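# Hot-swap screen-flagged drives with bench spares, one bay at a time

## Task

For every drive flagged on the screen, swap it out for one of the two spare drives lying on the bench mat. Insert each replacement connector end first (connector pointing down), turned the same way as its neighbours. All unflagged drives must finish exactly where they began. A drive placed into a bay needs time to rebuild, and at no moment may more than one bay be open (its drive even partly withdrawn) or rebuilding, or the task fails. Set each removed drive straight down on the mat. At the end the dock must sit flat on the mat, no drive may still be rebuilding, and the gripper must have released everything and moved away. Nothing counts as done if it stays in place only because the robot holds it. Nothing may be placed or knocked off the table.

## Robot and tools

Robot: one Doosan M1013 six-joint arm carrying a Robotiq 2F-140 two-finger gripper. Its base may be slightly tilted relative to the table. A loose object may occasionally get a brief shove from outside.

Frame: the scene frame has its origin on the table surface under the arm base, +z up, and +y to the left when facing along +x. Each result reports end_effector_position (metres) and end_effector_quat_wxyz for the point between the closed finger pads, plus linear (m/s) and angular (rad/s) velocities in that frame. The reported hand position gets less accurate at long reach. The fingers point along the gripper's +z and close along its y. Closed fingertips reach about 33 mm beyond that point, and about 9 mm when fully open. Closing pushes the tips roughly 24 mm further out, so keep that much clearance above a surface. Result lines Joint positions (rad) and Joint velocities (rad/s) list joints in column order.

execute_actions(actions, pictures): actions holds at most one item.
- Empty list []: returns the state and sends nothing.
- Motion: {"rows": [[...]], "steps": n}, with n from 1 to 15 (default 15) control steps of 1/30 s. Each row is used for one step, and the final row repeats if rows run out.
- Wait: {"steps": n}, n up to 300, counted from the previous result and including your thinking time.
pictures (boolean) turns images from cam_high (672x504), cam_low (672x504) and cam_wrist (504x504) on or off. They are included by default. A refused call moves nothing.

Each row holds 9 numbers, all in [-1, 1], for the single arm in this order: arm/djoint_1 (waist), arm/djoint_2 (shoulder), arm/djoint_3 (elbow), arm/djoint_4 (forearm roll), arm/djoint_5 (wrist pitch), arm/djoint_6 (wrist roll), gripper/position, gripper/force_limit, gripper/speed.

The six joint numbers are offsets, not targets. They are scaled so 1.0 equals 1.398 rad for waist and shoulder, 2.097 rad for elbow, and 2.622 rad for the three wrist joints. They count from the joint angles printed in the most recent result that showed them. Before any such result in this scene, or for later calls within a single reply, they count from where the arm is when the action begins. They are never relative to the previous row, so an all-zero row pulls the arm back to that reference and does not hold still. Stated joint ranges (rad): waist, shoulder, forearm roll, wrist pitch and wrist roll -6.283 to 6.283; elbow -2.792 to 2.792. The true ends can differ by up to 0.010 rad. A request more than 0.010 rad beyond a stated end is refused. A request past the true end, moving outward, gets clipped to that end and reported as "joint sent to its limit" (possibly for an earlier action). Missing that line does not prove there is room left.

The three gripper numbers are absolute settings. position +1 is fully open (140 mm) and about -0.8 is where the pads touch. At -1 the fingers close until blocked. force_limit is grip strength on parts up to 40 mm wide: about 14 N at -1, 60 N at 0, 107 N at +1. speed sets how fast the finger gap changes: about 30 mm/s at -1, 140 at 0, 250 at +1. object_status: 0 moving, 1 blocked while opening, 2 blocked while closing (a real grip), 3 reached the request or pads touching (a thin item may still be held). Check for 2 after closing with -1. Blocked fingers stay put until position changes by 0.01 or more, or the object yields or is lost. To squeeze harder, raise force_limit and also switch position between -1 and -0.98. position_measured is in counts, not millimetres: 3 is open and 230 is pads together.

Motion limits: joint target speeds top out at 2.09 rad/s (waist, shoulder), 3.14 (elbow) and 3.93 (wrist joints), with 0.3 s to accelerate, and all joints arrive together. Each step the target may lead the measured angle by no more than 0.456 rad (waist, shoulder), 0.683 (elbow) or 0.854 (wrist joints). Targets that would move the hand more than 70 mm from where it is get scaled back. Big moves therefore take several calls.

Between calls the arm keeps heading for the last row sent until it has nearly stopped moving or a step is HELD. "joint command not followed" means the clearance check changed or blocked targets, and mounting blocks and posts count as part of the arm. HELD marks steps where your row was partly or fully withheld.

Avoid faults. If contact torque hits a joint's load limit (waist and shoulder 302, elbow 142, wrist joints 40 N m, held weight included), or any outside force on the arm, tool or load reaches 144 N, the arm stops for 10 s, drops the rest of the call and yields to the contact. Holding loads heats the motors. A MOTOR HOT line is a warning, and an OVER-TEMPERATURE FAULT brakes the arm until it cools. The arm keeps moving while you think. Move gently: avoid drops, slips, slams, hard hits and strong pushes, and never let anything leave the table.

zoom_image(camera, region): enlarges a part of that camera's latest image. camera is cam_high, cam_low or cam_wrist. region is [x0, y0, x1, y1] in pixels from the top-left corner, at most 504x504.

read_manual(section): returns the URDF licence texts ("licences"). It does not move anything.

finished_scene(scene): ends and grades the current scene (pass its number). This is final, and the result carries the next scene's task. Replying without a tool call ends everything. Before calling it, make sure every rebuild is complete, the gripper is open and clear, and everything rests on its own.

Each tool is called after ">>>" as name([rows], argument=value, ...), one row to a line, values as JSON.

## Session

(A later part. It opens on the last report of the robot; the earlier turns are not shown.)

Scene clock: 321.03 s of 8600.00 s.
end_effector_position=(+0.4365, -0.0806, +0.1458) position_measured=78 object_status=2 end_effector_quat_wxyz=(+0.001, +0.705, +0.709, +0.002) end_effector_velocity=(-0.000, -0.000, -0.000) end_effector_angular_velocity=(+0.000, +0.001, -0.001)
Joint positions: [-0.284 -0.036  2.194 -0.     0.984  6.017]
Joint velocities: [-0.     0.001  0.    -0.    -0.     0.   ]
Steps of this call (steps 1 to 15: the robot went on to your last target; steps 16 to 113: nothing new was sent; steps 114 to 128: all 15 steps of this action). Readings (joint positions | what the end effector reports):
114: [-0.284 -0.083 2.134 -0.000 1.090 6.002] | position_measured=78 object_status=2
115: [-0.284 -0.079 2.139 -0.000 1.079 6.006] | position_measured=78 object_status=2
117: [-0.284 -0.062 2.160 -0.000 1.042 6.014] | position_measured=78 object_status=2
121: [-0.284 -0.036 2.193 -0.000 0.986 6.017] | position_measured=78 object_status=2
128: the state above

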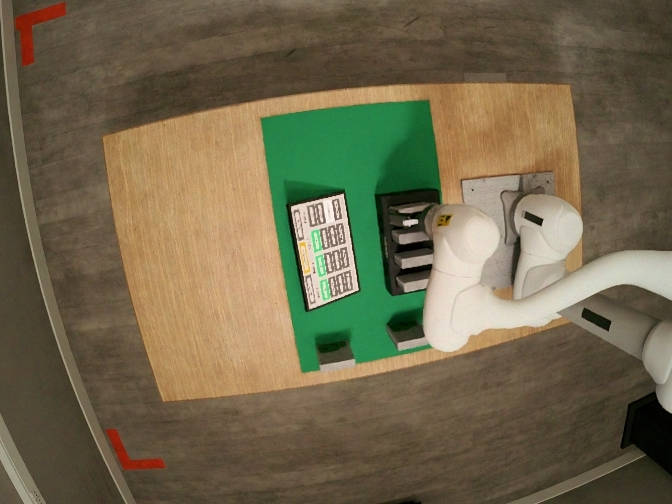

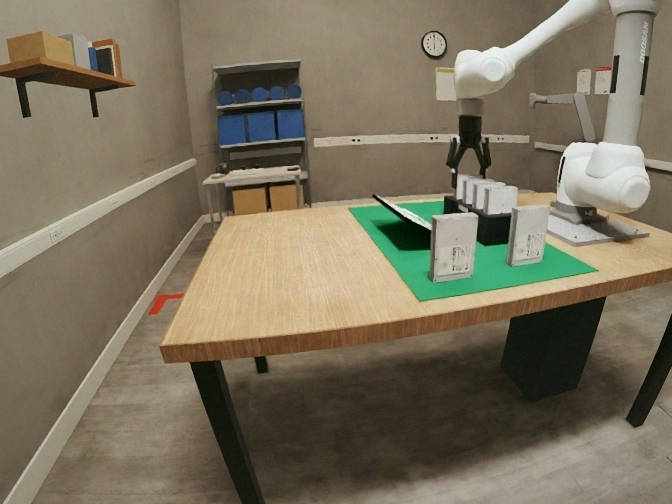

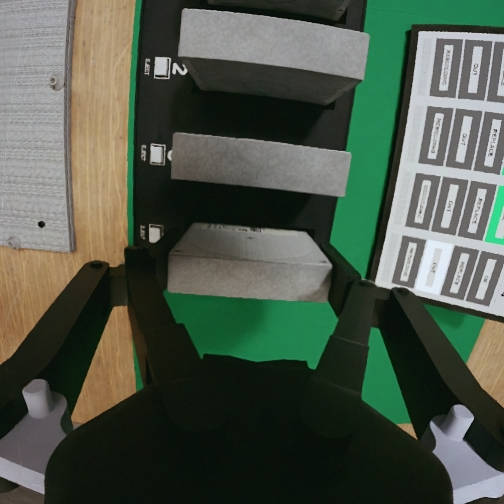

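>>> execute_actions([
  {"rows":[[0,0.003,0.002,0,-0.003,0,-1,0.5,0]],"steps":12},
])

Scene clock: 322.73 s of 8600.00 s.
end_effector_position=(+0.4361, -0.0805, +0.1418) position_measured=78 object_status=2 end_effector_quat_wxyz=(+0.000, +0.705, +0.709, +0.002) end_effector_velocity=(+0.000, -0.000, -0.000) end_effector_angular_velocity=(-0.001, -0.001, +0.001)
Joint positions: [-0.284 -0.031  2.198 -0.     0.976  6.017]
Joint velocities: [ 0.001 -0.     0.    -0.001 -0.001 -0.   ]
Steps of this call (steps 1 to 15: the robot went on to your last target; steps 16 to 39: nothing new was sent; steps 40 to 51: all 12 steps of this action). Readings (joint positions | what the end effector reports):
40: [-0.284 -0.035 2.194 -0.000 0.983 6.017] | position_measured=78 object_status=2
41: [-0.284 -0.033 2.196 -0.000 0.980 6.017] | position_measured=78 object_status=2
43: [-0.284 -0.032 2.198 -0.000 0.977 6.017] | position_measured=78 object_status=2
47: [-0.284 -0.031 2.198 -0.000 0.976 6.017] | position_measured=78 object_status=2
51: the state above

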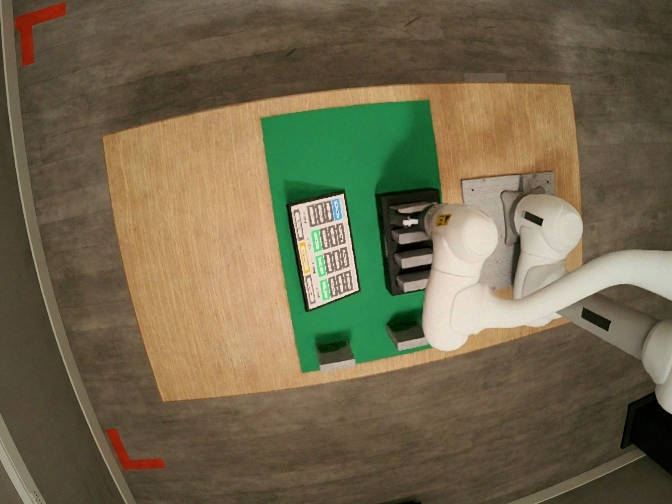

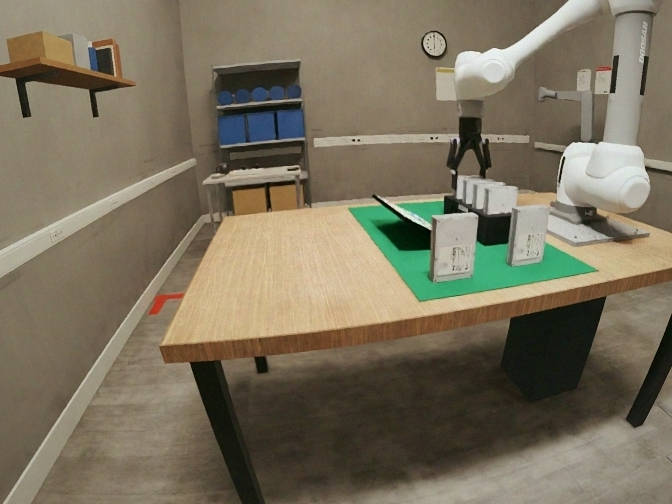

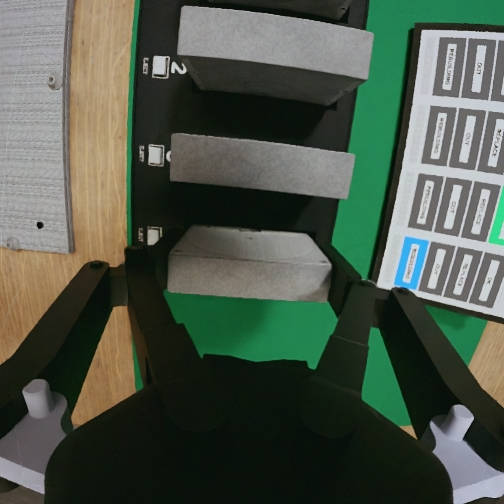

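>>> execute_actions([
  {"rows":[[0,0,0,0,0,0,1,0.5,0]],"steps":12},
], pictures=false)

>>> execute_actions([
  {"rows":[[0,-0.093,-0.11,0,0.137,0,1,0.5,0]],"steps":15},
], pictures=false)

>>> execute_actions([
  {"steps":300},
], pictures=false)

>>> execute_actions([
  {"steps":300},
], pictures=false)

>>> execute_actions([
  {"steps":300},
], pictures=false)

>>> execute_actions([
  {"steps":300},
], pictures=false)

>>> execute_actions([
  {"steps":300},
])

Scene clock: 328.13 s of 8600.00 s.
end_effector_position=(+0.4361, -0.0805, +0.1419) position_measured=3 object_status=0 end_effector_quat_wxyz=(+0.000, +0.705, +0.709, +0.002) end_effector_velocity=(-0.001, -0.000, -0.001) end_effector_angular_velocity=(-0.000, +0.002, +0.000)
Joint positions: [-0.284 -0.032  2.198 -0.     0.976  6.017]
Joint velocities: [-0.     0.     0.001 -0.001  0.001  0.   ]
Steps of this call (steps 1 to 15: the robot went on to your last target; steps 16 to 150: nothing new was sent; steps 151 to 162: all 12 steps of this action). Readings (joint positions | what the end effector reports):
151: [-0.284 -0.031 2.198 -0.000 0.976 6.017] | position_measured=78 object_status=0
152: [-0.284 -0.031 2.198 -0.000 0.976 6.017] | position_measured=78 object_status=0
154: [-0.284 -0.032 2.198 -0.000 0.976 6.017] | position_measured=57 object_status=0
158: [-0.284 -0.032 2.198 -0.000 0.976 6.017] | position_measured=27 object_status=0
162: the state above

Scene clock: 328.63 s of 8600.00 s.
end_effector_position=(+0.4365, -0.0813, +0.3171) position_measured=3 object_status=3 end_effector_quat_wxyz=(+0.001, +0.705, +0.709, +0.002) end_effector_velocity=(-0.003, +0.000, +0.004) end_effector_angular_velocity=(+0.000, +0.006, -0.001)
Joint positions: [-0.284 -0.161  1.968 -0.     1.335  6.017]
Joint velocities: [-0.    -0.002 -0.005 -0.001  0.014  0.001]
Steps of this call (steps 1 to 15: all 15 steps of this action). Readings (joint positions | what the end effector reports):
1: [-0.284 -0.032 2.198 -0.000 0.977 6.017] | position_measured=3 object_status=0
2: [-0.284 -0.035 2.192 -0.000 0.989 6.017] | position_measured=3 object_status=0
4: [-0.284 -0.058 2.151 -0.000 1.055 6.017] | position_measured=3 object_status=0
8: [-0.284 -0.114 2.052 -0.000 1.205 6.017] | position_measured=3 object_status=3
15: the state above

Scene clock: 338.63 s of 8600.00 s.
end_effector_position=(+0.4366, -0.0813, +0.3176) position_measured=3 object_status=3 end_effector_quat_wxyz=(+0.001, +0.705, +0.709, +0.002) end_effector_velocity=(+0.000, +0.000, +0.000) end_effector_angular_velocity=(+0.000, -0.000, -0.001)
Joint positions: [-0.284 -0.162  1.968 -0.     1.335  6.017]
Joint velocities: [ 0.    -0.    -0.     0.     0.     0.001]
Steps of this call (steps 1 to 15: the robot went on to your last target; steps 16 to 300: nothing new was sent). Readings (joint positions | what the end effector reports):
1: [-0.284 -0.161 1.968 -0.000 1.335 6.017] | position_measured=3 object_status=3
2: [-0.284 -0.161 1.968 -0.000 1.335 6.017] | position_measured=3 object_status=3
4: [-0.284 -0.161 1.968 -0.000 1.335 6.017] | position_measured=3 object_status=3
8: [-0.284 -0.162 1.968 -0.000 1.335 6.017] | position_measured=3 object_status=3
300: the state above
The arm was judged still, so your last target was given up. Only a new action makes it travel on or press farther. Fingers that are still opening or closing keep moving.

Scene clock: 348.63 s of 8600.00 s.
end_effector_position=(+0.4366, -0.0813, +0.3176) position_measured=3 object_status=3 end_effector_quat_wxyz=(+0.001, +0.705, +0.709, +0.002) end_effector_velocity=(-0.000, -0.001, +0.000) end_effector_angular_velocity=(-0.001, +0.000, -0.001)
Joint positions: [-0.284 -0.162  1.968 -0.     1.335  6.017]
Joint velocities: [-0.001  0.    -0.    -0.001  0.     0.   ]
Steps of this call (steps 1 to 300: nothing new was sent). Readings (joint positions | what the end effector reports):
1: [-0.284 -0.162 1.968 -0.000 1.335 6.017] | position_measured=3 object_status=3
2: [-0.284 -0.162 1.968 -0.000 1.335 6.017] | position_measured=3 object_status=3
4: [-0.284 -0.162 1.968 -0.000 1.335 6.017] | position_measured=3 object_status=3
8: [-0.284 -0.162 1.968 -0.000 1.335 6.017] | position_measured=3 object_status=3
300: the state above

Scene clock: 358.63 s of 8600.00 s.
end_effector_position=(+0.4366, -0.0813, +0.3176) position_measured=3 object_status=3 end_effector_quat_wxyz=(+0.001, +0.705, +0.709, +0.002) end_effector_velocity=(+0.001, -0.001, +0.001) end_effector_angular_velocity=(-0.002, -0.002, -0.002)
Joint positions: [-0.284 -0.162  1.968 -0.     1.335  6.017]
Joint velocities: [-0.001 -0.    -0.002 -0.001 -0.     0.001]
Steps of this call (steps 1 to 300: nothing new was sent). Readings (joint positions | what the end effector reports):
1: [-0.284 -0.162 1.968 -0.000 1.335 6.017] | position_measured=3 object_status=3
2: [-0.284 -0.162 1.968 -0.000 1.335 6.017] | position_measured=3 object_status=3
4: [-0.284 -0.162 1.968 -0.000 1.335 6.017] | position_measured=3 object_status=3
8: [-0.284 -0.162 1.968 -0.000 1.335 6.017] | position_measured=3 object_status=3
300: the state above

Scene clock: 368.63 s of 8600.00 s.
end_effector_position=(+0.4366, -0.0813, +0.3176) position_measured=3 object_status=3 end_effector_quat_wxyz=(+0.001, +0.705, +0.709, +0.002) end_effector_velocity=(+0.001, +0.001, +0.000) end_effector_angular_velocity=(+0.002, -0.002, +0.001)
Joint positions: [-0.284 -0.162  1.968 -0.     1.335  6.017]
Joint velocities: [ 0.001 -0.    -0.001  0.002 -0.    -0.   ]
Steps of this call (steps 1 to 300: nothing new was sent). Readings (joint positions | what the end effector reports):
1: [-0.284 -0.162 1.968 -0.000 1.335 6.017] | position_measured=3 object_status=3
2: [-0.284 -0.162 1.968 -0.000 1.335 6.017] | position_measured=3 object_status=3
4: [-0.284 -0.162 1.968 -0.000 1.335 6.017] | position_measured=3 object_status=3
8: [-0.284 -0.162 1.968 -0.000 1.335 6.017] | position_measured=3 object_status=3
300: the state above

Scene clock: 378.63 s of 8600.00 s.
end_effector_position=(+0.4366, -0.0813, +0.3176) position_measured=3 object_status=3 end_effector_quat_wxyz=(+0.001, +0.705, +0.709, +0.002) end_effector_velocity=(-0.000, +0.000, -0.000) end_effector_angular_velocity=(+0.001, -0.000, -0.002)
Joint positions: [-0.284 -0.162  1.968 -0.     1.335  6.017]
Joint velocities: [-0.001 -0.     0.     0.001  0.     0.001]
Steps of this call (steps 1 to 300: nothing new was sent). Readings (joint positions | what the end effector reports):
1: [-0.284 -0.162 1.968 -0.000 1.335 6.017] | position_measured=3 object_status=3
2: [-0.284 -0.162 1.968 -0.000 1.335 6.017] | position_measured=3 object_status=3
4: [-0.284 -0.162 1.968 -0.000 1.335 6.017] | position_measured=3 object_status=3
8: [-0.284 -0.162 1.968 -0.000 1.335 6.017] | position_measured=3 object_status=3
300: the state above

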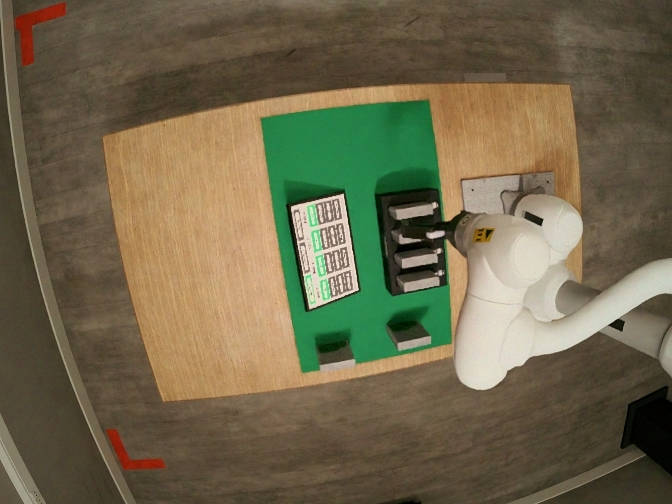

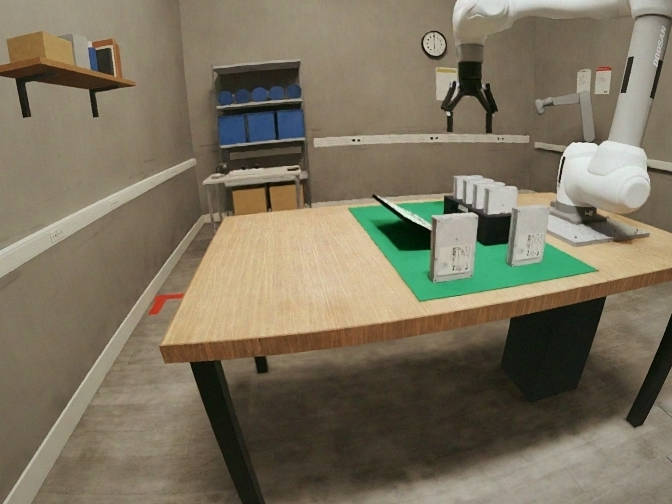

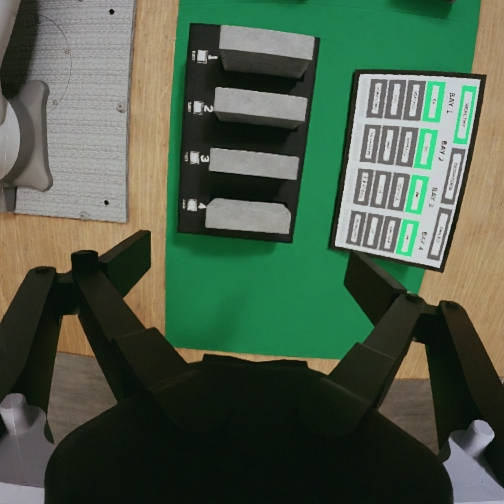

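>>> finished_scene(scene=2)

The scene is finished: the task was done.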